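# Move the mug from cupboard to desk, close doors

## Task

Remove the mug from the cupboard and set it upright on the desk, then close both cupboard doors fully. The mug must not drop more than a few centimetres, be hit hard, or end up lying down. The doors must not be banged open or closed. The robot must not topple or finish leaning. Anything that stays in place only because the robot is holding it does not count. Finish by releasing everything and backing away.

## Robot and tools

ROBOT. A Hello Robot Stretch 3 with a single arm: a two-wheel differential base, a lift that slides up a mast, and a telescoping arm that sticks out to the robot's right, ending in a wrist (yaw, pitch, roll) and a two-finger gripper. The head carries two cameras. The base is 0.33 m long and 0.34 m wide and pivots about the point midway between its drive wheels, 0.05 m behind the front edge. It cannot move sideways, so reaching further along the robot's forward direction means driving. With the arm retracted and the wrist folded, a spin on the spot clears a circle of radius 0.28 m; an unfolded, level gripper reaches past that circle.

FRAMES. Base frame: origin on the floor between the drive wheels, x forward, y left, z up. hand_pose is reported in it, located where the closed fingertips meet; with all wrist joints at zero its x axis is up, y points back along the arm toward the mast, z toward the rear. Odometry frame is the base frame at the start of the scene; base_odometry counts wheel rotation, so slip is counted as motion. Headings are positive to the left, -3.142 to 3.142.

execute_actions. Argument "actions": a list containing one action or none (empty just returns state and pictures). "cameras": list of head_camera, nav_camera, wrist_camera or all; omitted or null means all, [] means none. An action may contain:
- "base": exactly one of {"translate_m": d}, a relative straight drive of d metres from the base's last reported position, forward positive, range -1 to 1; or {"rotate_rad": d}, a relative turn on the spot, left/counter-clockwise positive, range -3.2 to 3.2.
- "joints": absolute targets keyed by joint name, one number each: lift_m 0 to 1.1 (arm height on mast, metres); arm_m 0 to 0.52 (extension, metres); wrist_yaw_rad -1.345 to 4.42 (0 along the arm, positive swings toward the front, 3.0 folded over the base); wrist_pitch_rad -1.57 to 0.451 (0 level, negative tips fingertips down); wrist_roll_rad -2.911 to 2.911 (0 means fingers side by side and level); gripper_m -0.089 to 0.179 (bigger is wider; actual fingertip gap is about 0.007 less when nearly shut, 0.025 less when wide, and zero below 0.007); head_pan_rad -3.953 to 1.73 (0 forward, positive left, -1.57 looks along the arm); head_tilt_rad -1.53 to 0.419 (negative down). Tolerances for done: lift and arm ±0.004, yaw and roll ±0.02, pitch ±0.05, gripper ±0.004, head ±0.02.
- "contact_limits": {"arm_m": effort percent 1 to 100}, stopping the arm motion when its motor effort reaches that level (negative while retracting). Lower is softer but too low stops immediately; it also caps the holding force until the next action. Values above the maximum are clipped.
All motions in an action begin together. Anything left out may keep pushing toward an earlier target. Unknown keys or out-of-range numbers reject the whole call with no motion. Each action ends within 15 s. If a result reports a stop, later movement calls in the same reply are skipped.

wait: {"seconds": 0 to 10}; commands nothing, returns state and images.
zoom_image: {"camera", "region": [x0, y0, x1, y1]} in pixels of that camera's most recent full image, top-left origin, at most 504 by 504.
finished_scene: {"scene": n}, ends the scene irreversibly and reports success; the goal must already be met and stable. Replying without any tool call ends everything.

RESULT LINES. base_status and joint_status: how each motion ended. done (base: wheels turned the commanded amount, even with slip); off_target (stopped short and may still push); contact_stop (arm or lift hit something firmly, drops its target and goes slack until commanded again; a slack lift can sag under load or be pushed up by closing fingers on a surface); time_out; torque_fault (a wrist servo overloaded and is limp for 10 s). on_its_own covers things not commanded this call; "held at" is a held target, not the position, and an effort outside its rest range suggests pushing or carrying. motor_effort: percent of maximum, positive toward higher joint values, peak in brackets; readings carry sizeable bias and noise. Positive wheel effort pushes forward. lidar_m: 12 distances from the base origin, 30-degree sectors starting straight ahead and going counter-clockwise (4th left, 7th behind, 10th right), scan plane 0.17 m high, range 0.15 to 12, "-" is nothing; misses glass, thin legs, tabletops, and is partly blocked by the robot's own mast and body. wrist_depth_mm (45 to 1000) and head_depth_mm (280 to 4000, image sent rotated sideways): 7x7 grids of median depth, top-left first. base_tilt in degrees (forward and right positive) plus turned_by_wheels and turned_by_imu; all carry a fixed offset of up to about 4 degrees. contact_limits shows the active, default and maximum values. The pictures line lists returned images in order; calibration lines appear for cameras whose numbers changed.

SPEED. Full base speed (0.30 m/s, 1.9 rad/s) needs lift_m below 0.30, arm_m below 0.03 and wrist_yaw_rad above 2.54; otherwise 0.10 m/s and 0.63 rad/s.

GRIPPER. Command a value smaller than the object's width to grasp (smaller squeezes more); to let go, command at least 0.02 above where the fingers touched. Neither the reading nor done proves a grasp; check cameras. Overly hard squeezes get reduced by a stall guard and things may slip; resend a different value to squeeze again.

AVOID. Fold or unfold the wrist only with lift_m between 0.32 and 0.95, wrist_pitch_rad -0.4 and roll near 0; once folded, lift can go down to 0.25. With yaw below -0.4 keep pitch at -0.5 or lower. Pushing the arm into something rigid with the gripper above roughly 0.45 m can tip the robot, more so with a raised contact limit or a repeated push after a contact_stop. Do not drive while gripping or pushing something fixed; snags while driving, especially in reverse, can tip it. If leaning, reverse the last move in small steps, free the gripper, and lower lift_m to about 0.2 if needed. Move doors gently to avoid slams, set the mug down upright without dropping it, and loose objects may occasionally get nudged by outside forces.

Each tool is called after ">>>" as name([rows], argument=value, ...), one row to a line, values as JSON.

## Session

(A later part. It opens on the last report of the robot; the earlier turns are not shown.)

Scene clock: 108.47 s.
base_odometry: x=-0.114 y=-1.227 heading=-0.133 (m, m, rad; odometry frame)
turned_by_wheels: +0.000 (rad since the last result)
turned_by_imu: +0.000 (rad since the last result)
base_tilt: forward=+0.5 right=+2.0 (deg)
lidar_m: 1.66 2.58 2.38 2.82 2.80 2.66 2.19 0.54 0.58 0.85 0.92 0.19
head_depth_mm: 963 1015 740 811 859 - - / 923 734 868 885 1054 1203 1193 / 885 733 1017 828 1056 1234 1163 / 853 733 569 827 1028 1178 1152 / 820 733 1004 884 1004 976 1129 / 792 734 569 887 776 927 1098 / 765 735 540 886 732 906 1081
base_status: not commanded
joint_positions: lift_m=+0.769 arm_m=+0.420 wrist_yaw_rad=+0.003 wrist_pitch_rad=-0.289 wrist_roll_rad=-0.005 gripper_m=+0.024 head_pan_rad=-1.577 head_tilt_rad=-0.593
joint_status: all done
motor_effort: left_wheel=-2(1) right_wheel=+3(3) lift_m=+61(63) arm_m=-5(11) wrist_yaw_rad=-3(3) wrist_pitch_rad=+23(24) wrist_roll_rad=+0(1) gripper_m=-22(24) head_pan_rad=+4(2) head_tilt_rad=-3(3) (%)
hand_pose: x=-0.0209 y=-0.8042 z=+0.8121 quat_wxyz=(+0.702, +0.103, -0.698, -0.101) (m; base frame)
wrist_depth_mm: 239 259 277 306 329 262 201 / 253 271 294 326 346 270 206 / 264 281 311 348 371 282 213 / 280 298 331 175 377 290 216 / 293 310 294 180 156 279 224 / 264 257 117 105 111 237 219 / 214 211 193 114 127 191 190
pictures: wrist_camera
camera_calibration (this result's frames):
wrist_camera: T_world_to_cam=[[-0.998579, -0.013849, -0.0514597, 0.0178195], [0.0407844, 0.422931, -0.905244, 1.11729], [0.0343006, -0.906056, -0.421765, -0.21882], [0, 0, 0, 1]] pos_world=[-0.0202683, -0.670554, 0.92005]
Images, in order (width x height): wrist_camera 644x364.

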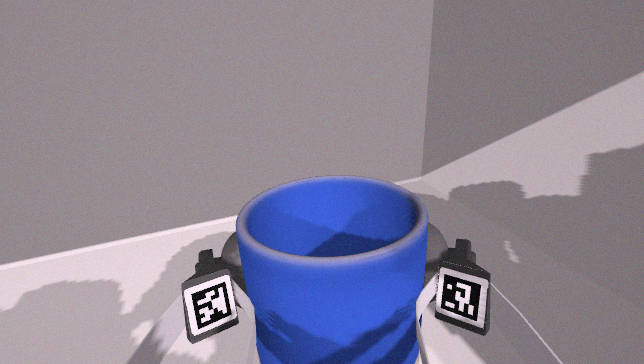

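>>> execute_actions([
  {"base":{"translate_m":-0.05},"joints":{"lift_m":0.79,"arm_m":0.005}},
], cameras=[])

>>> execute_actions([
  {"base":{"rotate_rad":-1.35},"joints":{"wrist_yaw_rad":0.6,"lift_m":0.86}},
])

>>> execute_actions([
  {"base":{"translate_m":-0.3}},
], cameras=[])

>>> execute_actions([
  {"base":{"rotate_rad":-1.1}},
], cameras=[])

>>> execute_actions([
  {"base":{"translate_m":-1},"joints":{"wrist_yaw_rad":0}},
], cameras=[])

>>> execute_actions([
  {"base":{"translate_m":-0.4}},
], cameras=[])

>>> execute_actions([
  {"base":{"rotate_rad":-1.1}},
])

Scene clock: 113.13 s.
base_odometry: x=-0.164 y=-1.220 heading=-0.133 (m, m, rad; odometry frame)
turned_by_wheels: +0.000 (rad since the last result)
turned_by_imu: +0.000 (rad since the last result)
base_tilt: forward=+0.6 right=+2.0 (deg)
lidar_m: 1.69 2.63 2.42 2.79 2.79 2.61 2.13 0.50 0.53 0.77 0.95 0.23
head_depth_mm: 986 1071 685 741 809 890 - / 940 735 794 844 972 1084 - / 903 734 960 887 1084 1209 - / 870 734 1050 888 775 734 1149 / 836 734 1025 884 1029 1079 1142 / 807 736 571 889 775 950 1120 / 779 736 569 886 753 926 1080
base_status: done
joint_positions: lift_m=+0.789 arm_m=+0.005 wrist_yaw_rad=+0.001 wrist_pitch_rad=-0.290 wrist_roll_rad=-0.005 gripper_m=+0.024 head_pan_rad=-1.577 head_tilt_rad=-0.593
joint_status: all done
motor_effort: left_wheel=-3(7) right_wheel=+4(5) lift_m=+61(64) arm_m=-6(4) wrist_yaw_rad=-2(5) wrist_pitch_rad=+23(23) wrist_roll_rad=+0(0) gripper_m=-22(22) head_pan_rad=+3(3) head_tilt_rad=-3(3) (%)
hand_pose: x=-0.0212 y=-0.3891 z=+0.8319 quat_wxyz=(+0.702, +0.103, -0.698, -0.102) (m; base frame)
wrist_depth_mm: 550 594 657 703 526 370 293 / 582 633 685 722 548 389 307 / 605 669 695 742 573 409 315 / 550 532 506 175 469 419 324 / 392 376 348 180 157 432 332 / 327 711 116 105 111 431 346 / 607 614 557 113 128 500 358
pictures: none
No camera images: the call's "cameras" was empty. Leave "cameras" out to get every camera's image.

Scene clock: 116.27 s.
base_odometry: x=-0.164 y=-1.220 heading=-1.483 (m, m, rad; odometry frame)
turned_by_wheels: -1.350 (rad since the last result)
turned_by_imu: -1.369 (rad since the last result)
base_tilt: forward=+0.6 right=+2.0 (deg)
lidar_m: 0.95 0.71 0.23 2.54 2.66 3.01 2.78 2.81 2.30 0.50 0.50 0.59
head_depth_mm: 1899 2146 2441 2100 1668 1459 - / 1878 2092 2384 2100 1676 1466 - / 1844 2066 2354 2091 1684 1423 - / 1812 2032 2314 2090 1684 1428 - / 1787 2002 2249 2094 1726 - 1125 / 1767 1965 2194 1891 497 449 977 / 1741 1933 503 540 598 757 918
base_status: done
joint_positions: lift_m=+0.859 arm_m=+0.005 wrist_yaw_rad=+0.597 wrist_pitch_rad=-0.290 wrist_roll_rad=-0.005 gripper_m=+0.024 head_pan_rad=-1.577 head_tilt_rad=-0.593
joint_status: all done
motor_effort: left_wheel=+3(7) right_wheel=-4(8) lift_m=+61(63) arm_m=-6(6) wrist_yaw_rad=+3(4) wrist_pitch_rad=+23(23) wrist_roll_rad=+0(0) gripper_m=-22(22) head_pan_rad=+4(3) head_tilt_rad=-4(3) (%)
hand_pose: x=+0.1128 y=-0.3478 z=+0.9018 quat_wxyz=(+0.701, +0.303, -0.637, +0.109) (m; base frame)
wrist_depth_mm: 364 321 286 260 241 - - / 390 344 306 276 264 - - / 443 375 331 295 276 - - / 489 423 360 175 280 - - / 526 467 380 177 156 - - / 666 521 117 105 111 - - / 701 619 493 114 127 - -
pictures: head_camera (sideways: a quarter turn clockwise sets it upright), nav_camera (sideways: a quarter turn counterclockwise sets it upright), wrist_camera
camera_calibration (this result's frames):
head_camera: T_world_to_cam=[[0.0227642, 0.588199, -0.808395, 1.07308], [0.999511, -0.0307464, 0.00577445, -0.0148978], [-0.0214587, -0.808131, -0.588611, 0.723989], [0, 0, 0, 1]] pos_world=[0.00599848, -0.0465665, 1.29371]
nav_camera: T_world_to_cam=[[0.02935, -0.528233, 0.848592, -1.067], [-0.999462, -0.00309566, 0.0326411, 0.0211951], [-0.0146151, -0.849094, -0.52804, 0.645984], [0, 0, 0, 1]] pos_world=[0.0619413, -0.01506, 1.24586]
wrist_camera: T_world_to_cam=[[-0.81937, -0.57095, -0.0514713, -0.051748], [-0.203685, 0.373878, -0.904836, 1.01024], [0.53586, -0.730911, -0.422638, 0.2331], [0, 0, 0, 1]] pos_world=[0.0384608, -0.236878, 1.00995]
Images, in order (width x height): head_camera 896x504, nav_camera 672x504, wrist_camera 644x364.

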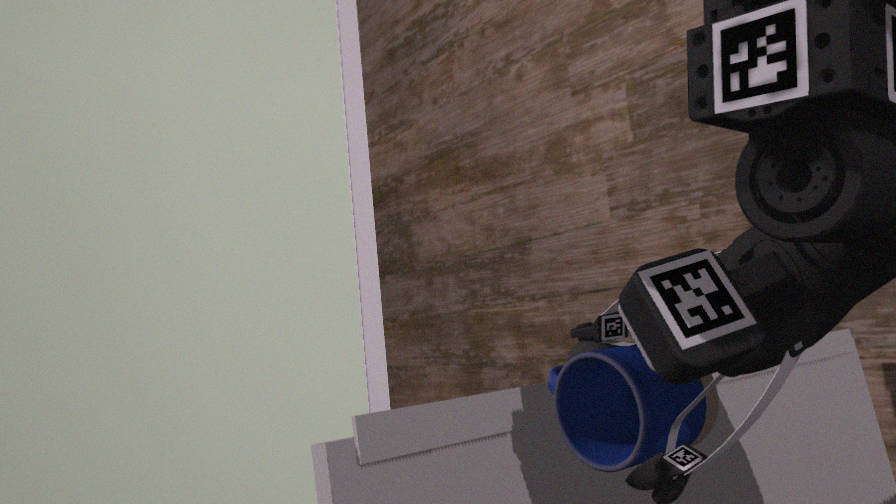

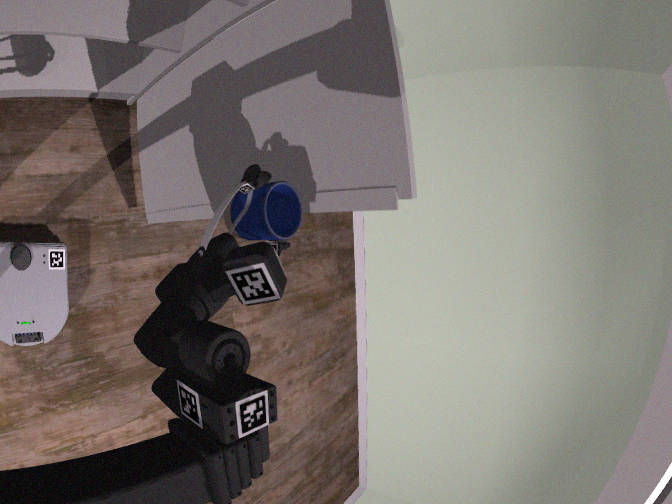

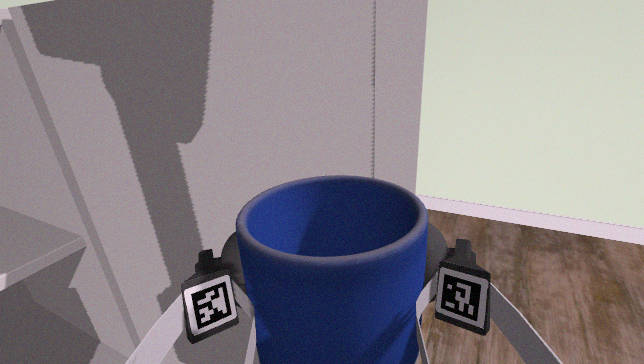

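Scene clock: 120.43 s.
base_odometry: x=-0.190 y=-0.922 heading=-1.482 (m, m, rad; odometry frame)
turned_by_wheels: +0.000 (rad since the last result)
turned_by_imu: -0.001 (rad since the last result)
base_tilt: forward=+0.6 right=+2.0 (deg)
lidar_m: 1.25 0.48 1.60 2.59 2.62 2.68 2.48 2.50 2.35 2.16 0.64 0.68
head_depth_mm: 1946 2189 2453 2102 1668 1465 - / 1906 2140 2435 2086 1673 1462 - / 1888 2104 2389 2086 1667 1429 - / 1853 2070 2350 2096 1669 1428 - / 1833 2040 2289 2089 1713 - 1146 / 1793 2004 2262 2087 496 450 1196 / 1777 1963 2207 2084 1670 1327 1188
base_status: done
joint_positions: lift_m=+0.859 arm_m=+0.005 wrist_yaw_rad=+0.598 wrist_pitch_rad=-0.290 wrist_roll_rad=-0.005 gripper_m=+0.024 head_pan_rad=-1.577 head_tilt_rad=-0.593
joint_status: not commanded
motor_effort: left_wheel=+4(4) right_wheel=-3(8) lift_m=+61(62) arm_m=-6(6) wrist_yaw_rad=+3(2) wrist_pitch_rad=+23(23) wrist_roll_rad=+0(0) gripper_m=-22(22) head_pan_rad=+4(3) head_tilt_rad=-3(3) (%)
hand_pose: x=+0.1129 y=-0.3478 z=+0.9018 quat_wxyz=(+0.701, +0.303, -0.637, +0.109) (m; base frame)
wrist_depth_mm: 478 409 - - - - - / 507 442 - - - - - / 556 480 - - - - - / 612 540 - 175 - - - / 700 585 491 178 156 - - / 799 675 117 105 111 - - / 951 788 614 113 127 - -
pictures: none
No camera images: the call's "cameras" was empty. Leave "cameras" out to get every camera's image.

Scene clock: 123.23 s.
base_odometry: x=-0.190 y=-0.922 heading=-2.582 (m, m, rad; odometry frame)
turned_by_wheels: -1.100 (rad since the last result)
turned_by_imu: -1.116 (rad since the last result)
base_tilt: forward=+0.5 right=+2.0 (deg)
lidar_m: 0.64 0.65 1.11 0.48 1.54 2.59 2.26 2.75 2.49 2.49 2.42 2.15
head_depth_mm: 2029 2251 2458 2097 1665 1458 - / 2080 2322 2535 2095 1677 1462 - / 2141 2398 2610 2093 1670 1426 - / 2220 2483 2664 2098 1678 1424 - / 2265 2569 2744 2077 1729 - 1144 / 2363 2646 2795 2091 495 450 1192 / 2413 2761 2794 2100 1673 1330 1190
base_status: done
joint_positions: lift_m=+0.859 arm_m=+0.005 wrist_yaw_rad=+0.598 wrist_pitch_rad=-0.290 wrist_roll_rad=-0.005 gripper_m=+0.024 head_pan_rad=-1.577 head_tilt_rad=-0.593
joint_status: not commanded
motor_effort: left_wheel=+4(7) right_wheel=-3(8) lift_m=+62(61) arm_m=-6(6) wrist_yaw_rad=+1(2) wrist_pitch_rad=+23(23) wrist_roll_rad=+0(0) gripper_m=-22(22) head_pan_rad=+3(2) head_tilt_rad=-3(4) (%)
hand_pose: x=+0.1129 y=-0.3477 z=+0.9018 quat_wxyz=(+0.701, +0.304, -0.637, +0.109) (m; base frame)
wrist_depth_mm: - - - - - - - / - - - - - - - / - - - - - - - / - - - 175 - - - / - - - 179 156 - - / - - 116 105 111 - - / - - - 113 127 - -
pictures: none
No camera images: the call's "cameras" was empty. Leave "cameras" out to get every camera's image.

Scene clock: 134.40 s.
base_odometry: x=+0.657 y=-0.391 heading=-2.582 (m, m, rad; odometry frame)
turned_by_wheels: +0.000 (rad since the last result)
turned_by_imu: -0.004 (rad since the last result)
base_tilt: forward=+0.6 right=+2.1 (deg)
lidar_m: 1.63 1.13 1.24 1.60 1.84 1.65 1.26 1.99 2.14 2.14 2.60 3.10
head_depth_mm: 1745 1939 2154 2094 1673 1461 - / 1795 1987 2232 2099 1663 1464 - / 1868 2079 2347 2093 514 - - / 1913 2169 2437 2086 515 1427 1181 / 1993 2218 2489 2078 1684 1396 1188 / 2057 2299 2545 2088 1680 1387 1190 / 2103 2404 2639 2099 1670 1389 1189
base_status: done
joint_positions: lift_m=+0.859 arm_m=+0.005 wrist_yaw_rad=+0.002 wrist_pitch_rad=-0.290 wrist_roll_rad=-0.005 gripper_m=+0.024 head_pan_rad=-1.577 head_tilt_rad=-0.593
joint_status: all done
motor_effort: left_wheel=+4(5) right_wheel=-3(9) lift_m=+61(61) arm_m=-7(6) wrist_yaw_rad=-3(7) wrist_pitch_rad=+23(23) wrist_roll_rad=+0(0) gripper_m=-22(23) head_pan_rad=+4(3) head_tilt_rad=-3(2) (%)
hand_pose: x=-0.0210 y=-0.3891 z=+0.9018 quat_wxyz=(+0.702, +0.103, -0.698, -0.101) (m; base frame)
wrist_depth_mm: - - - - - - - / - - - - - - - / - - - - - - - / - - - 174 - - - / - - - 179 157 - - / - - 117 105 111 - - / - - - 113 127 - -
pictures: none
No camera images: the call's "cameras" was empty. Leave "cameras" out to get every camera's image.

Scene clock: 139.57 s.
base_odometry: x=+0.996 y=-0.178 heading=-2.582 (m, m, rad; odometry frame)
turned_by_wheels: +0.000 (rad since the last result)
turned_by_imu: -0.001 (rad since the last result)
base_tilt: forward=+0.5 right=+2.1 (deg)
lidar_m: 2.03 1.50 1.73 1.73 1.42 1.27 0.87 1.53 1.84 2.02 2.45 3.46
head_depth_mm: 1645 1816 2043 2087 1681 1463 - / 1689 1873 2105 2093 1671 1459 - / 1739 1936 2192 2089 514 - - / 1784 2018 2266 2098 515 1429 1181 / 1870 2090 2376 2098 1672 1396 1192 / 1924 2169 2439 2100 1675 1389 1191 / 1983 2238 2517 2091 1664 1391 1189
base_status: done
joint_positions: lift_m=+0.859 arm_m=+0.005 wrist_yaw_rad=+0.002 wrist_pitch_rad=-0.290 wrist_roll_rad=-0.005 gripper_m=+0.024 head_pan_rad=-1.577 head_tilt_rad=-0.593
joint_status: not commanded
motor_effort: left_wheel=+3(4) right_wheel=-3(8) lift_m=+62(61) arm_m=-6(6) wrist_yaw_rad=-2(3) wrist_pitch_rad=+23(23) wrist_roll_rad=+0(0) gripper_m=-22(22) head_pan_rad=+2(3) head_tilt_rad=-4(3) (%)
hand_pose: x=-0.0210 y=-0.3891 z=+0.9018 quat_wxyz=(+0.702, +0.103, -0.698, -0.101) (m; base frame)
wrist_depth_mm: - - - - - - - / - - - - - - - / - - - - - - - / - - - 174 - - - / - - - 177 155 - - / - - 117 105 111 - - / - - - 113 128 - -
pictures: none
No camera images: the call's "cameras" was empty. Leave "cameras" out to get every camera's image.

Scene clock: 142.37 s.
base_odometry: x=+0.996 y=-0.178 heading=+2.601 (m, m, rad; odometry frame)
turned_by_wheels: -1.100 (rad since the last result)
turned_by_imu: -1.116 (rad since the last result)
base_tilt: forward=+0.5 right=+2.0 (deg)
lidar_m: 2.35 3.48 2.03 1.49 1.72 1.72 1.46 1.27 0.86 1.48 1.81 2.01
head_depth_mm: 1176 1285 1241 927 1595 1467 - / 1270 1393 1238 925 813 1366 - / 1376 1518 1240 929 513 - - / 1507 1637 1235 928 515 1429 1182 / 1661 1736 1235 961 1663 1390 1194 / 1850 1874 1239 1880 1670 1392 1192 / 1900 1969 1241 2030 1684 1396 1189
base_status: done
joint_positions: lift_m=+0.859 arm_m=+0.005 wrist_yaw_rad=+0.002 wrist_pitch_rad=-0.290 wrist_roll_rad=-0.005 gripper_m=+0.024 head_pan_rad=-1.577 head_tilt_rad=-0.593
joint_status: not commanded
motor_effort: left_wheel=+3(8) right_wheel=-3(9) lift_m=+62(62) arm_m=-7(6) wrist_yaw_rad=-2(3) wrist_pitch_rad=+23(23) wrist_roll_rad=+0(0) gripper_m=-22(22) head_pan_rad=+4(4) head_tilt_rad=-3(3) (%)
hand_pose: x=-0.0211 y=-0.3891 z=+0.9018 quat_wxyz=(+0.702, +0.103, -0.698, -0.102) (m; base frame)
wrist_depth_mm: - - - - - 907 795 / - - - - - 949 834 / - - - - - 970 849 / - - 823 175 690 676 835 / - - - 179 156 532 908 / - - 116 105 111 - 954 / - - - 114 128 - -
pictures: head_camera (sideways: a quarter turn clockwise sets it upright), nav_camera (sideways: a quarter turn counterclockwise sets it upright), wrist_camera
camera_calibration (this result's frames):
head_camera: T_world_to_cam=[[0.0227611, 0.5882, -0.808395, 1.07308], [0.999511, -0.0307412, 0.00577444, -0.0148978], [-0.0214545, -0.808131, -0.588612, 0.723989], [0, 0, 0, 1]] pos_world=[0.00599873, -0.0465665, 1.29371]
nav_camera: T_world_to_cam=[[0.0293527, -0.528233, 0.848592, -1.067], [-0.999462, -0.0031009, 0.0326411, 0.0211951], [-0.0146107, -0.849094, -0.52804, 0.645984], [0, 0, 0, 1]] pos_world=[0.0619414, -0.0150597, 1.24586]
wrist_camera: T_world_to_cam=[[-0.99859, -0.0129711, -0.0514743, 0.0283449], [0.041137, 0.42377, -0.904835, 1.02298], [0.03355, -0.905677, -0.422638, 0.196073], [0, 0, 0, 1]] pos_world=[-0.0203556, -0.25556, 1.00995]
Images, in order (width x height): head_camera 896x504, nav_camera 672x504, wrist_camera 644x364.

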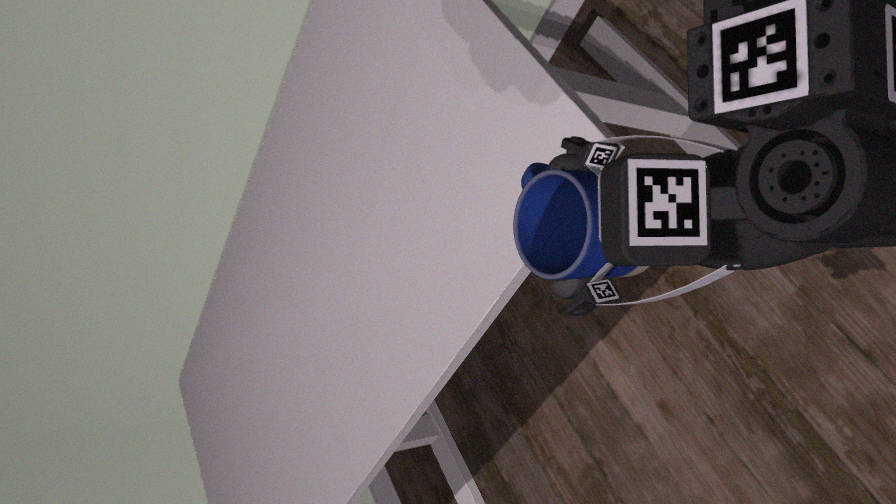

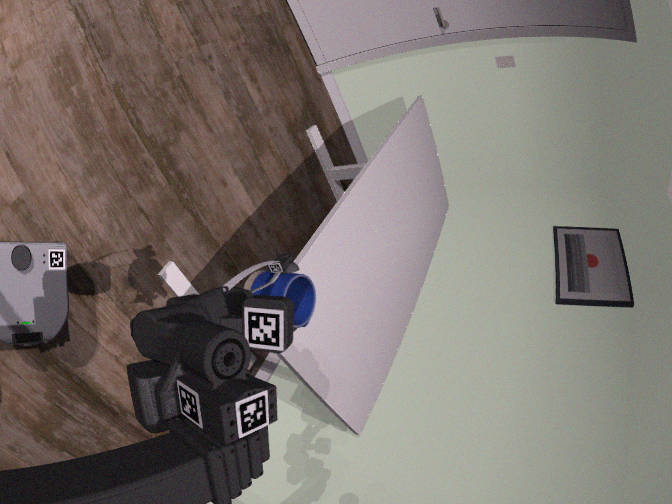

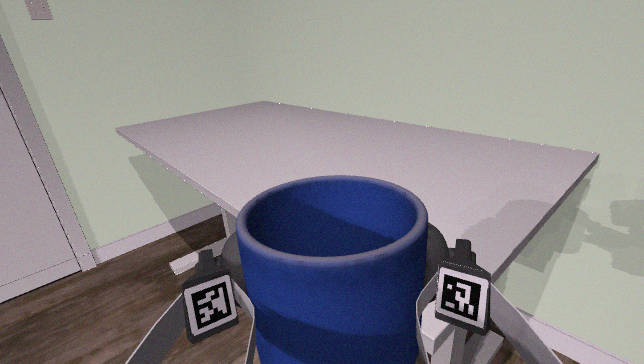

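>>> execute_actions([
  {"joints":{"lift_m":0.75,"arm_m":0.42}},
], cameras=[])

>>> execute_actions([
  {"joints":{"lift_m":0.721}},
], cameras=[])

>>> execute_actions([
  {"joints":{"gripper_m":0.14}},
], cameras=["wrist_camera"])

>>> execute_actions([
  {"joints":{"arm_m":0.005}},
], cameras=["wrist_camera"])

Scene clock: 146.83 s.
base_odometry: x=+0.996 y=-0.178 heading=+2.601 (m, m, rad; odometry frame)
turned_by_wheels: +0.000 (rad since the last result)
turned_by_imu: +0.000 (rad since the last result)
base_tilt: forward=+0.5 right=+2.1 (deg)
lidar_m: 2.37 3.47 2.03 1.49 1.72 1.72 1.46 1.27 0.86 1.48 1.81 2.01
head_depth_mm: 1175 1281 1237 931 1609 - - / 1267 1388 1235 961 - 1355 1167 / 1374 1521 1266 - 788 1384 1194 / 1504 1634 1241 866 1591 1397 1190 / 1654 1736 1242 963 1669 1396 1196 / 1856 1876 1241 1894 1667 1388 1192 / 1914 1966 1240 2033 1673 1398 1193
base_status: not commanded
joint_positions: lift_m=+0.750 arm_m=+0.420 wrist_yaw_rad=+0.002 wrist_pitch_rad=-0.290 wrist_roll_rad=-0.005 gripper_m=+0.024 head_pan_rad=-1.577 head_tilt_rad=-0.593
joint_status: all done
motor_effort: left_wheel=+3(3) right_wheel=-3(3) lift_m=+31(59) arm_m=+5(3) wrist_yaw_rad=-2(1) wrist_pitch_rad=+24(24) wrist_roll_rad=+0(0) gripper_m=-22(22) head_pan_rad=+3(4) head_tilt_rad=-3(3) (%)
hand_pose: x=-0.0211 y=-0.8031 z=+0.7927 quat_wxyz=(+0.702, +0.103, -0.698, -0.102) (m; base frame)
wrist_depth_mm: - - - - 824 665 577 / - - - - 863 689 597 / - 821 765 709 662 626 584 / 544 481 464 174 421 417 398 / 377 348 302 178 156 304 293 / 298 266 116 105 111 246 238 / 239 220 202 114 127 199 199
pictures: none
No camera images: the call's "cameras" was empty. Leave "cameras" out to get every camera's image.

Scene clock: 147.87 s.
base_odometry: x=+0.996 y=-0.178 heading=+2.601 (m, m, rad; odometry frame)
turned_by_wheels: +0.000 (rad since the last result)
turned_by_imu: +0.000 (rad since the last result)
base_tilt: forward=+0.5 right=+2.0 (deg)
lidar_m: 2.36 3.44 2.03 1.50 1.72 1.72 1.46 1.27 0.86 1.48 1.81 2.01
head_depth_mm: 1176 1278 1241 931 1598 1430 - / 1271 1392 1239 963 - 1357 1172 / 1375 1526 1231 - 787 1387 1195 / 1499 1632 1236 885 1583 1400 1194 / 1658 1739 1236 961 1672 1393 1197 / 1850 1865 1240 1889 1668 1394 1195 / 1906 1964 1239 2039 1662 1390 1190
base_status: not commanded
joint_positions: lift_m=+0.721 arm_m=+0.420 wrist_yaw_rad=+0.002 wrist_pitch_rad=-0.279 wrist_roll_rad=-0.005 gripper_m=+0.024 head_pan_rad=-1.577 head_tilt_rad=-0.593
joint_status: all done
motor_effort: left_wheel=+3(4) right_wheel=-3(3) lift_m=+29(31) arm_m=+5(5) wrist_yaw_rad=+0(2) wrist_pitch_rad=+17(24) wrist_roll_rad=+1(0) gripper_m=-22(22) head_pan_rad=+2(4) head_tilt_rad=-3(3) (%)
hand_pose: x=-0.0211 y=-0.8042 z=+0.7663 quat_wxyz=(+0.702, +0.100, -0.698, -0.098) (m; base frame)
wrist_depth_mm: - - - - 817 678 579 / - - - - 890 699 589 / 823 734 692 633 586 549 514 / 454 434 400 175 363 352 341 / 321 297 259 178 155 264 257 / 240 230 116 104 110 211 206 / 197 188 172 113 128 170 171
pictures: none
No camera images: the call's "cameras" was empty. Leave "cameras" out to get every camera's image.

Scene clock: 149.53 s.
base_odometry: x=+0.996 y=-0.178 heading=+2.601 (m, m, rad; odometry frame)
turned_by_wheels: +0.000 (rad since the last result)
turned_by_imu: +0.000 (rad since the last result)
base_tilt: forward=+0.5 right=+2.1 (deg)
lidar_m: 2.37 3.48 2.03 1.50 1.72 1.73 1.47 1.27 0.86 1.48 1.81 2.02
head_depth_mm: 1173 1284 1240 929 1613 1428 - / 1267 1400 1239 962 - 1363 1166 / 1378 1528 1240 - 787 1394 1192 / 1505 1623 1242 892 1584 1391 1191 / 1660 1732 1232 962 1667 1387 1193 / 1851 1871 1239 1887 1676 1392 1191 / 1908 1966 1236 2035 1680 1391 1191
base_status: not commanded
joint_positions: lift_m=+0.721 arm_m=+0.420 wrist_yaw_rad=+0.002 wrist_pitch_rad=-0.271 wrist_roll_rad=-0.005 gripper_m=+0.140 head_pan_rad=-1.577 head_tilt_rad=-0.593
joint_status: all done
motor_effort: left_wheel=+3(3) right_wheel=-3(3) lift_m=+29(29) arm_m=+6(5) wrist_yaw_rad=-1(2) wrist_pitch_rad=+12(17) wrist_roll_rad=+0(0) gripper_m=+0(97) head_pan_rad=+4(4) head_tilt_rad=-3(3) (%)
hand_pose: x=-0.0211 y=-0.8050 z=+0.7684 quat_wxyz=(+0.703, +0.096, -0.699, -0.095) (m; base frame)
wrist_depth_mm: - - - - 800 677 569 / - - - - 879 695 606 / 861 759 698 657 618 567 552 / 459 429 415 178 381 364 354 / 323 311 262 183 175 280 259 / 244 240 217 109 125 - 207 / 200 179 180 118 141 169 171
pictures: wrist_camera
camera_calibration (this result's frames):
wrist_camera: T_world_to_cam=[[-0.998591, -0.0137667, -0.0512507, 0.0152298], [0.0412423, 0.406421, -0.912755, 1.07064], [0.0333949, -0.913582, -0.405281, -0.256679], [0, 0, 0, 1]] pos_world=[-0.0203754, -0.669418, 0.873983]
Images, in order (width x height): wrist_camera 644x364.

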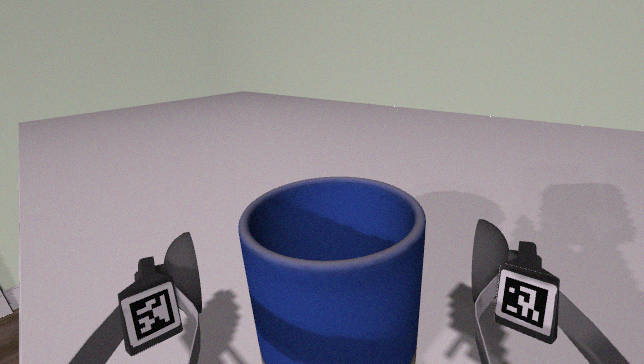

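Scene clock: 153.77 s.
base_odometry: x=+0.996 y=-0.178 heading=+2.601 (m, m, rad; odometry frame)
turned_by_wheels: +0.000 (rad since the last result)
turned_by_imu: +0.000 (rad since the last result)
base_tilt: forward=+0.5 right=+2.0 (deg)
lidar_m: 2.37 3.48 2.03 1.49 1.72 1.73 1.46 1.27 0.86 1.48 1.81 2.01
head_depth_mm: 1176 1279 1239 929 1592 1392 1214 / 1271 1399 1237 928 813 1355 1216 / 1376 1527 1237 928 788 1393 1205 / 1504 1632 1241 890 1586 1431 1195 / 1662 1732 1242 963 1672 1360 1195 / 1845 1870 1244 1888 1676 1397 1193 / 1915 1971 1239 2033 1673 1395 1190
base_status: not commanded
joint_positions: lift_m=+0.721 arm_m=+0.005 wrist_yaw_rad=+0.002 wrist_pitch_rad=-0.270 wrist_roll_rad=-0.005 gripper_m=+0.140 head_pan_rad=-1.577 head_tilt_rad=-0.593
joint_status: all done
motor_effort: left_wheel=+3(3) right_wheel=-3(3) lift_m=+29(29) arm_m=-5(12) wrist_yaw_rad=-2(1) wrist_pitch_rad=+12(12) wrist_roll_rad=+0(0) gripper_m=+0(0) head_pan_rad=+4(2) head_tilt_rad=-4(4) (%)
hand_pose: x=-0.0211 y=-0.3910 z=+0.7686 quat_wxyz=(+0.703, +0.096, -0.699, -0.095) (m; base frame)
wrist_depth_mm: - - - - - 888 763 / - - - - - 941 827 / - - 733 538 624 603 788 / - - - 440 383 404 889 / - - - - 315 - 886 / - - - - - - 930 / - - - - - 972 967
pictures: wrist_camera
camera_calibration (this result's frames):
wrist_camera: T_world_to_cam=[[-0.998592, -0.0137556, -0.05124, 0.020923], [0.0412666, 0.405612, -0.913114, 0.902528], [0.033344, -0.913942, -0.404473, 0.120882], [0, 0, 0, 1]] pos_world=[-0.0203814, -0.255309, 0.874075]
Images, in order (width x height): wrist_camera 644x364.

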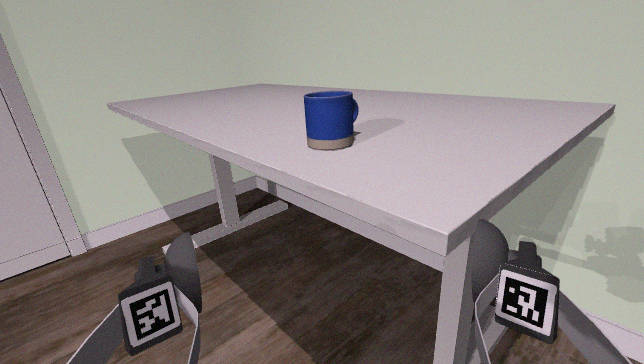

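>>> execute_actions([
  {"base":{"rotate_rad":-2.1},"joints":{"gripper_m":0,"wrist_yaw_rad":2.7,"wrist_pitch_rad":-0.4,"lift_m":0.29}},
], cameras=[])

>>> execute_actions([
  {"base":{"translate_m":-1}},
], cameras=[])

>>> execute_actions([
  {"base":{"translate_m":-1}},
], cameras=[])

>>> execute_actions([
  {"base":{"rotate_rad":-0.18},"joints":{"lift_m":0.4,"head_tilt_rad":-0.9}},
])

Scene clock: 158.77 s.
base_odometry: x=+0.996 y=-0.178 heading=+0.502 (m, m, rad; odometry frame)
turned_by_wheels: -2.100 (rad since the last result)
turned_by_imu: -2.130 (rad since the last result)
base_tilt: forward=+0.6 right=+2.0 (deg)
lidar_m: 0.86 1.47 1.80 2.02 2.35 3.47 2.03 1.50 1.72 1.72 1.47 1.27
head_depth_mm: 1398 1557 1747 1944 1676 1394 1190 / 1430 1597 1787 1964 1673 1390 1194 / 1464 1627 1840 2014 1675 1393 1193 / 1497 1678 1901 2051 1675 1399 1192 / 1535 1721 1960 2081 1676 1390 1192 / 1575 1765 2012 2090 1674 1390 1190 / 1619 1819 2076 2100 1667 1389 1190
base_status: done
joint_positions: lift_m=+0.290 arm_m=+0.005 wrist_yaw_rad=+2.697 wrist_pitch_rad=-0.414 wrist_roll_rad=-0.005 gripper_m=+0.000 head_pan_rad=-1.577 head_tilt_rad=-0.593
joint_status: all done
motor_effort: left_wheel=+3(6) right_wheel=-4(7) lift_m=+27(29) arm_m=-5(5) wrist_yaw_rad=+3(5) wrist_pitch_rad=+8(11) wrist_roll_rad=+0(0) gripper_m=-3(96) head_pan_rad=+3(4) head_tilt_rad=-3(3) (%)
hand_pose: x=+0.0754 y=+0.0527 z=+0.3041 quat_wxyz=(+0.295, +0.705, -0.010, +0.645) (m; base frame)
wrist_depth_mm: - - - - - - - / - - - - - - - / - - - - - - - / 952 951 875 854 788 786 774 / - 700 676 708 651 606 612 / - 570 558 - 529 516 509 / - 491 491 459 446 446 437
pictures: none
No camera images: the call's "cameras" was empty. Leave "cameras" out to get every camera's image.

Scene clock: 163.77 s.
base_odometry: x=+0.120 y=-0.659 heading=+0.502 (m, m, rad; odometry frame)
turned_by_wheels: +0.000 (rad since the last result)
turned_by_imu: -0.005 (rad since the last result)
base_tilt: forward=+0.6 right=+2.0 (deg)
lidar_m: 1.85 2.58 2.28 2.29 2.65 2.52 2.52 1.05 0.69 0.93 1.69 2.23
head_depth_mm: 1166 818 831 896 973 1071 1189 / 1206 929 975 1065 1175 1306 1190 / 1244 1383 1553 1777 1631 1396 1192 / 1269 1422 1597 1853 1668 1395 1197 / 1302 1457 1651 1883 1667 1395 1190 / 1330 1494 1698 1932 1666 1394 1197 / 1362 1534 1759 1966 1671 1390 1192
base_status: done
joint_positions: lift_m=+0.290 arm_m=+0.005 wrist_yaw_rad=+2.698 wrist_pitch_rad=-0.414 wrist_roll_rad=-0.005 gripper_m=+0.000 head_pan_rad=-1.577 head_tilt_rad=-0.593
joint_status: not commanded
motor_effort: left_wheel=+3(8) right_wheel=-4(10) lift_m=+28(28) arm_m=-6(6) wrist_yaw_rad=+3(3) wrist_pitch_rad=+8(8) wrist_roll_rad=+0(0) gripper_m=-2(2) head_pan_rad=+3(3) head_tilt_rad=-3(3) (%)
hand_pose: x=+0.0753 y=+0.0527 z=+0.3040 quat_wxyz=(+0.295, +0.705, -0.009, +0.645) (m; base frame)
wrist_depth_mm: - - - - - - - / - - - - - - - / - - - - - - - / 939 898 871 827 804 791 763 / - 706 690 695 657 616 627 / - 561 554 - 537 513 518 / - 479 495 459 445 441 440
pictures: none
No camera images: the call's "cameras" was empty. Leave "cameras" out to get every camera's image.

Scene clock: 168.77 s.
base_odometry: x=-0.757 y=-1.141 heading=+0.502 (m, m, rad; odometry frame)
turned_by_wheels: +0.000 (rad since the last result)
turned_by_imu: -0.005 (rad since the last result)
base_tilt: forward=+0.6 right=+2.0 (deg)
lidar_m: 2.85 2.94 2.54 2.54 1.81 1.55 1.56 1.42 1.21 0.30 0.86 0.83
head_depth_mm: 978 1080 1217 1382 1559 1399 1195 / 997 1112 1247 1425 1585 1397 1192 / 1023 860 994 396 1547 605 1168 / 1039 862 1182 1266 1150 1326 1147 / 1052 942 1189 1263 1431 1362 1188 / 1078 945 1185 1314 1436 1363 1194 / 1102 946 1183 1314 1471 1395 1193
base_status: done
joint_positions: lift_m=+0.290 arm_m=+0.005 wrist_yaw_rad=+2.698 wrist_pitch_rad=-0.414 wrist_roll_rad=-0.005 gripper_m=+0.000 head_pan_rad=-1.577 head_tilt_rad=-0.593
joint_status: not commanded
motor_effort: left_wheel=+3(7) right_wheel=-3(11) lift_m=+28(28) arm_m=-6(7) wrist_yaw_rad=+1(4) wrist_pitch_rad=+9(9) wrist_roll_rad=+0(0) gripper_m=-3(2) head_pan_rad=+4(4) head_tilt_rad=-3(3) (%)
hand_pose: x=+0.0753 y=+0.0526 z=+0.3039 quat_wxyz=(+0.295, +0.705, -0.009, +0.645) (m; base frame)
wrist_depth_mm: - - - - - - - / - - - - - - - / - - - - - - - / 971 938 876 844 813 794 763 / - 695 690 687 657 635 623 / - 563 558 - 537 524 514 / - 488 487 458 445 447 435
pictures: none
No camera images: the call's "cameras" was empty. Leave "cameras" out to get every camera's image.

Scene clock: 170.60 s.
base_odometry: x=-0.757 y=-1.141 heading=+0.322 (m, m, rad; odometry frame)
turned_by_wheels: -0.180 (rad since the last result)
turned_by_imu: -0.182 (rad since the last result)
base_tilt: forward=+0.6 right=+2.0 (deg)
lidar_m: 2.84 3.36 2.60 2.55 2.06 1.58 1.55 1.61 1.24 0.30 1.26 0.83
head_depth_mm: 1090 1279 1556 1570 1378 1222 1101 / 1098 1287 1560 1556 1373 1224 1117 / 1104 1303 1578 1555 1371 1242 - / 1085 1275 1541 1500 1326 1239 - / 757 379 366 529 1325 1224 1101 / 1054 946 1192 1437 1367 1220 1099 / 1057 945 1189 1460 1366 1213 1099
base_status: done
joint_positions: lift_m=+0.400 arm_m=+0.005 wrist_yaw_rad=+2.698 wrist_pitch_rad=-0.415 wrist_roll_rad=-0.005 gripper_m=+0.000 head_pan_rad=-1.577 head_tilt_rad=-0.889
joint_status: all done
motor_effort: left_wheel=+3(10) right_wheel=-4(10) lift_m=+58(61) arm_m=-6(7) wrist_yaw_rad=+3(2) wrist_pitch_rad=+9(9) wrist_roll_rad=+1(0) gripper_m=-2(2) head_pan_rad=+3(3) head_tilt_rad=-6(29) (%)
hand_pose: x=+0.0753 y=+0.0526 z=+0.4129 quat_wxyz=(+0.295, +0.705, -0.009, +0.645) (m; base frame)
wrist_depth_mm: - - - - - - - / - - - - - - - / - - - - - - - / - - - - - 998 969 / - 887 869 877 813 781 775 / - 704 695 - 677 653 644 / - 606 602 568 566 558 556
pictures: head_camera (sideways: a quarter turn clockwise sets it upright), nav_camera (sideways: a quarter turn counterclockwise sets it upright), wrist_camera
camera_calibration (this result's frames):
head_camera: T_world_to_cam=[[0.0238871, 0.798107, -0.602041, 0.804153], [0.999513, -0.0311696, -0.00166293, -0.00521433], [-0.0200926, -0.601708, -0.798463, 0.996916], [0, 0, 0, 1]] pos_world=[0.00603347, -0.0421101, 1.28012]
nav_camera: T_world_to_cam=[[0.0281315, -0.752448, 0.65805, -0.81864], [-0.999515, -0.0123923, 0.0285591, 0.0265215], [-0.0133345, -0.658535, -0.752432, 0.937862], [0, 0, 0, 1]] pos_world=[0.0620442, 0.001959, 1.24363]
wrist_camera: T_world_to_cam=[[0.903872, -0.424575, -0.0524573, -0.0160121], [-0.266802, -0.463599, -0.844921, 0.434555], [0.334413, 0.777696, -0.532312, 0.320334], [0, 0, 0, 1]] pos_world=[0.0232893, -0.0544612, 0.536842]
Images, in order (width x height): head_camera 896x504, nav_camera 672x504, wrist_camera 644x364.

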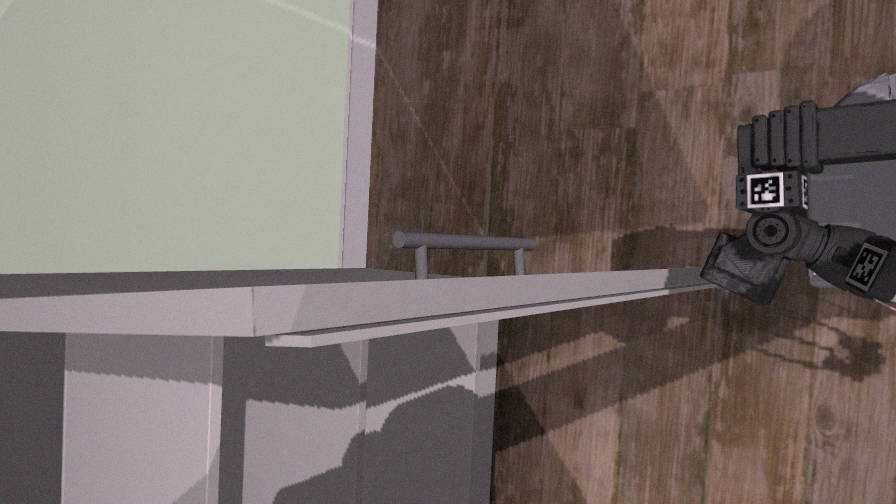

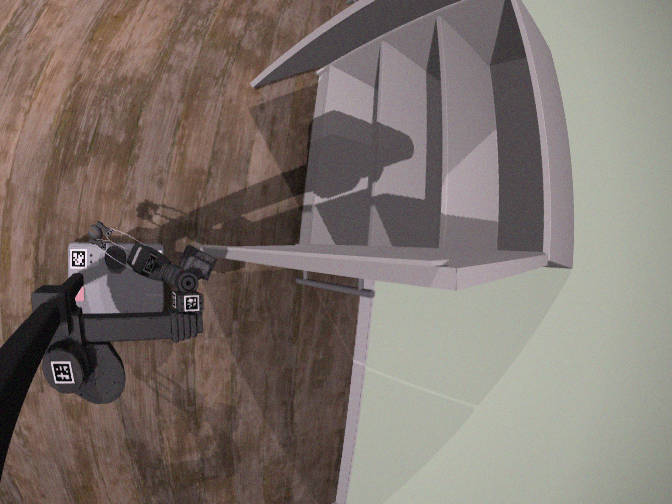

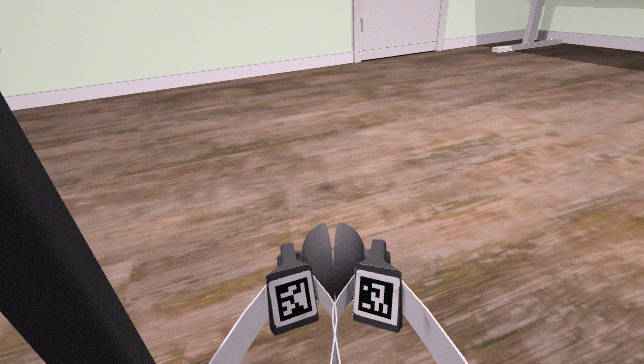

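>>> execute_actions([
  {"base":{"translate_m":-0.2},"joints":{"wrist_yaw_rad":1.5}},
], cameras=[])

>>> execute_actions([
  {"base":{"rotate_rad":-0.05},"joints":{"wrist_yaw_rad":0.5,"wrist_pitch_rad":-0.1}},
], cameras=["nav_camera"])

>>> execute_actions([
  {"base":{"translate_m":0.4},"joints":{"arm_m":0.09}},
], cameras=["nav_camera"])

>>> execute_actions([
  {"base":{"translate_m":0.1},"joints":{"arm_m":0.21}},
], cameras=["nav_camera"])

Scene clock: 173.97 s.
base_odometry: x=-0.947 y=-1.204 heading=+0.322 (m, m, rad; odometry frame)
turned_by_wheels: +0.000 (rad since the last result)
turned_by_imu: -0.001 (rad since the last result)
base_tilt: forward=+0.5 right=+2.0 (deg)
lidar_m: 3.03 3.37 2.61 2.55 1.80 1.38 1.36 1.43 1.22 0.92 0.38 1.00
head_depth_mm: 1074 1265 1528 1559 1373 1222 1105 / 1083 1274 1542 1562 1375 1220 1114 / 1087 1283 1557 1557 1371 1248 - / 1097 1287 1573 1559 1366 1246 - / 1101 1300 1575 1552 1373 1220 1084 / 1058 1115 1157 1123 1068 1172 1101 / 763 739 716 685 678 1196 1097
base_status: done
joint_positions: lift_m=+0.400 arm_m=+0.005 wrist_yaw_rad=+1.503 wrist_pitch_rad=-0.415 wrist_roll_rad=-0.005 gripper_m=+0.000 head_pan_rad=-1.577 head_tilt_rad=-0.889
joint_status: all done
motor_effort: left_wheel=+4(4) right_wheel=-3(8) lift_m=+59(58) arm_m=-6(5) wrist_yaw_rad=-2(3) wrist_pitch_rad=+9(9) wrist_roll_rad=+0(1) gripper_m=-2(2) head_pan_rad=+3(3) head_tilt_rad=-6(5) (%)
hand_pose: x=+0.2029 y=-0.1658 z=+0.4129 quat_wxyz=(+0.606, +0.578, -0.404, +0.367) (m; base frame)
wrist_depth_mm: - - - - - 972 154 / - - - - - - 162 / - - - - - - 173 / - - - - - 974 175 / 894 890 845 873 823 762 189 / 729 704 712 - 683 254 209 / 629 609 592 572 551 264 238
pictures: none
No camera images: the call's "cameras" was empty. Leave "cameras" out to get every camera's image.

Scene clock: 175.47 s.
base_odometry: x=-0.947 y=-1.204 heading=+0.273 (m, m, rad; odometry frame)
turned_by_wheels: -0.050 (rad since the last result)
turned_by_imu: -0.051 (rad since the last result)
base_tilt: forward=+0.6 right=+2.0 (deg)
lidar_m: 3.38 3.02 2.63 2.56 1.88 1.39 1.35 1.41 1.24 1.07 0.38 1.00
head_depth_mm: 1094 1291 1564 1560 1374 1222 1103 / 1093 1293 1570 1558 1372 1224 1115 / 1094 1288 1564 1560 1371 1242 - / 1090 1289 1572 1555 1363 1250 - / 1093 1292 1577 1556 1377 1208 1099 / 1092 1226 1358 1370 1222 1165 1099 / 888 898 840 785 727 1183 1096
base_status: done
joint_positions: lift_m=+0.400 arm_m=+0.005 wrist_yaw_rad=+0.503 wrist_pitch_rad=-0.122 wrist_roll_rad=-0.005 gripper_m=+0.000 head_pan_rad=-1.577 head_tilt_rad=-0.889
joint_status: all done
motor_effort: left_wheel=+3(8) right_wheel=-4(7) lift_m=+58(58) arm_m=-6(6) wrist_yaw_rad=-3(4) wrist_pitch_rad=+13(14) wrist_roll_rad=+0(0) gripper_m=-2(2) head_pan_rad=+3(3) head_tilt_rad=-5(6) (%)
hand_pose: x=+0.0997 y=-0.3707 z=+0.4832 quat_wxyz=(+0.696, +0.217, -0.671, +0.134) (m; base frame)
wrist_depth_mm: 169 207 282 448 828 780 688 / 170 209 286 462 899 818 726 / 171 213 291 470 913 866 741 / 173 212 293 471 954 877 752 / 177 215 295 464 970 908 795 / 182 216 292 - 990 895 804 / 187 217 291 511 750 775 755
pictures: nav_camera (sideways: a quarter turn counterclockwise sets it upright)
camera_calibration (this result's frames):
nav_camera: T_world_to_cam=[[0.0281315, -0.752456, 0.658042, -0.818629], [-0.999515, -0.0123926, 0.0285589, 0.0265218], [-0.0133345, -0.658526, -0.75244, 0.937872], [0, 0, 0, 1]] pos_world=[0.0620442, 0.00195967, 1.24363]
Images, in order (width x height): nav_camera 672x504.

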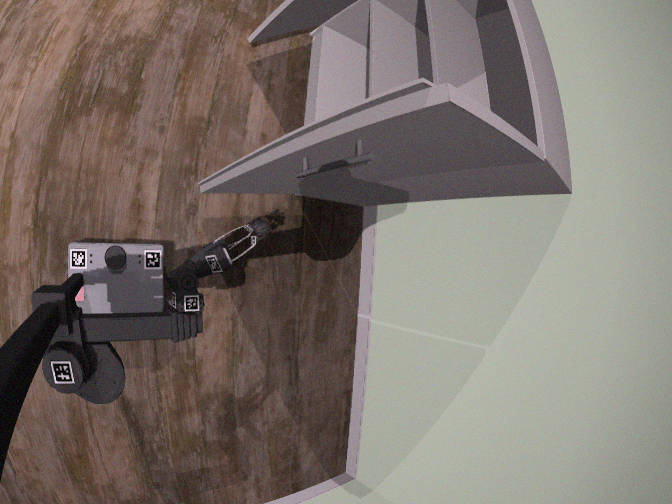

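Scene clock: 180.60 s.
base_odometry: x=-0.561 y=-1.096 heading=+0.273 (m, m, rad; odometry frame)
turned_by_wheels: +0.000 (rad since the last result)
turned_by_imu: +0.002 (rad since the last result)
base_tilt: forward=+0.5 right=+2.0 (deg)
lidar_m: 2.99 2.66 2.62 2.55 2.43 1.80 1.76 1.67 1.24 0.48 0.45 0.66
head_depth_mm: 1102 1295 1583 1558 1372 1227 1102 / 1100 1298 1576 1563 1369 1228 1123 / 614 743 977 1496 1368 1184 - / 539 638 777 996 1322 1184 1138 / 491 559 663 814 1048 1219 1100 / 459 496 565 674 921 1214 1096 / 1014 446 513 675 1359 1219 1100
base_status: done
joint_positions: lift_m=+0.400 arm_m=+0.090 wrist_yaw_rad=+0.498 wrist_pitch_rad=-0.121 wrist_roll_rad=-0.005 gripper_m=+0.000 head_pan_rad=-1.577 head_tilt_rad=-0.889
joint_status: all done
motor_effort: left_wheel=+4(8) right_wheel=-4(6) lift_m=+58(58) arm_m=+5(3) wrist_yaw_rad=+2(8) wrist_pitch_rad=+12(13) wrist_roll_rad=+0(0) gripper_m=-2(3) head_pan_rad=+4(3) head_tilt_rad=-5(6) (%)
hand_pose: x=+0.0986 y=-0.4555 z=+0.4834 quat_wxyz=(+0.697, +0.215, -0.672, +0.133) (m; base frame)
wrist_depth_mm: 461 140 150 163 180 198 222 / 469 145 155 169 187 206 233 / 465 151 160 175 194 215 244 / 452 157 165 182 201 225 257 / 444 179 171 184 210 237 271 / 442 193 176 - 224 250 288 / 434 542 180 205 230 262 305
pictures: nav_camera (sideways: a quarter turn counterclockwise sets it upright)
camera_calibration (this result's frames):
nav_camera: T_world_to_cam=[[0.0281316, -0.752456, 0.658041, -0.818629], [-0.999515, -0.0123928, 0.0285589, 0.0265218], [-0.0133344, -0.658526, -0.75244, 0.937872], [0, 0, 0, 1]] pos_world=[0.0620442, 0.00195968, 1.24363]
Images, in order (width x height): nav_camera 672x504.

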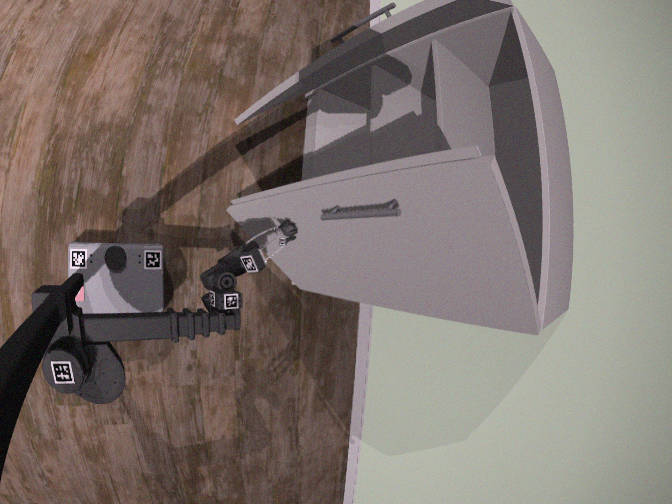

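Scene clock: 182.73 s.
base_odometry: x=-0.465 y=-1.069 heading=+0.273 (m, m, rad; odometry frame)
turned_by_wheels: +0.000 (rad since the last result)
turned_by_imu: +0.001 (rad since the last result)
base_tilt: forward=+0.5 right=+2.0 (deg)
lidar_m: 2.89 2.56 2.62 2.54 2.57 1.91 1.85 1.68 0.76 0.63 0.59 0.59
head_depth_mm: 1078 1304 1579 1575 1373 1225 1102 / 637 763 1443 1556 1368 1222 1124 / 611 727 894 1164 1419 1220 - / 587 694 846 1066 1306 1221 1138 / 565 662 799 994 1326 1217 1102 / 544 630 751 971 1346 1222 1099 / 524 613 1135 1430 1365 1213 1099
base_status: done
joint_positions: lift_m=+0.400 arm_m=+0.210 wrist_yaw_rad=+0.499 wrist_pitch_rad=-0.121 wrist_roll_rad=-0.005 gripper_m=+0.000 head_pan_rad=-1.577 head_tilt_rad=-0.889
joint_status: all done
motor_effort: left_wheel=+3(8) right_wheel=-3(4) lift_m=+58(58) arm_m=+5(8) wrist_yaw_rad=+2(2) wrist_pitch_rad=+12(12) wrist_roll_rad=+0(0) gripper_m=-3(2) head_pan_rad=+4(3) head_tilt_rad=-6(5) (%)
hand_pose: x=+0.0988 y=-0.5754 z=+0.4835 quat_wxyz=(+0.696, +0.215, -0.671, +0.133) (m; base frame)
wrist_depth_mm: 473 598 192 183 174 167 160 / 470 661 200 188 181 173 166 / 451 665 208 198 187 179 172 / 451 636 218 206 195 186 178 / 443 682 228 213 204 192 185 / 434 649 241 - 208 201 190 / 422 663 647 234 226 209 199
pictures: nav_camera (sideways: a quarter turn counterclockwise sets it upright)
camera_calibration (this result's frames):
nav_camera: T_world_to_cam=[[0.0281407, -0.752642, 0.657828, -0.818351], [-0.999515, -0.0124144, 0.0285537, 0.0265285], [-0.0133242, -0.658313, -0.752627, 0.938115], [0, 0, 0, 1]] pos_world=[0.0620443, 0.00197697, 1.24363]
Images, in order (width x height): nav_camera 672x504.

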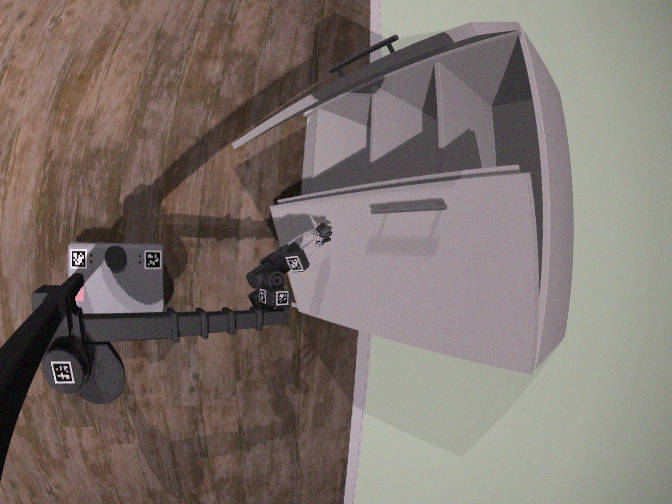

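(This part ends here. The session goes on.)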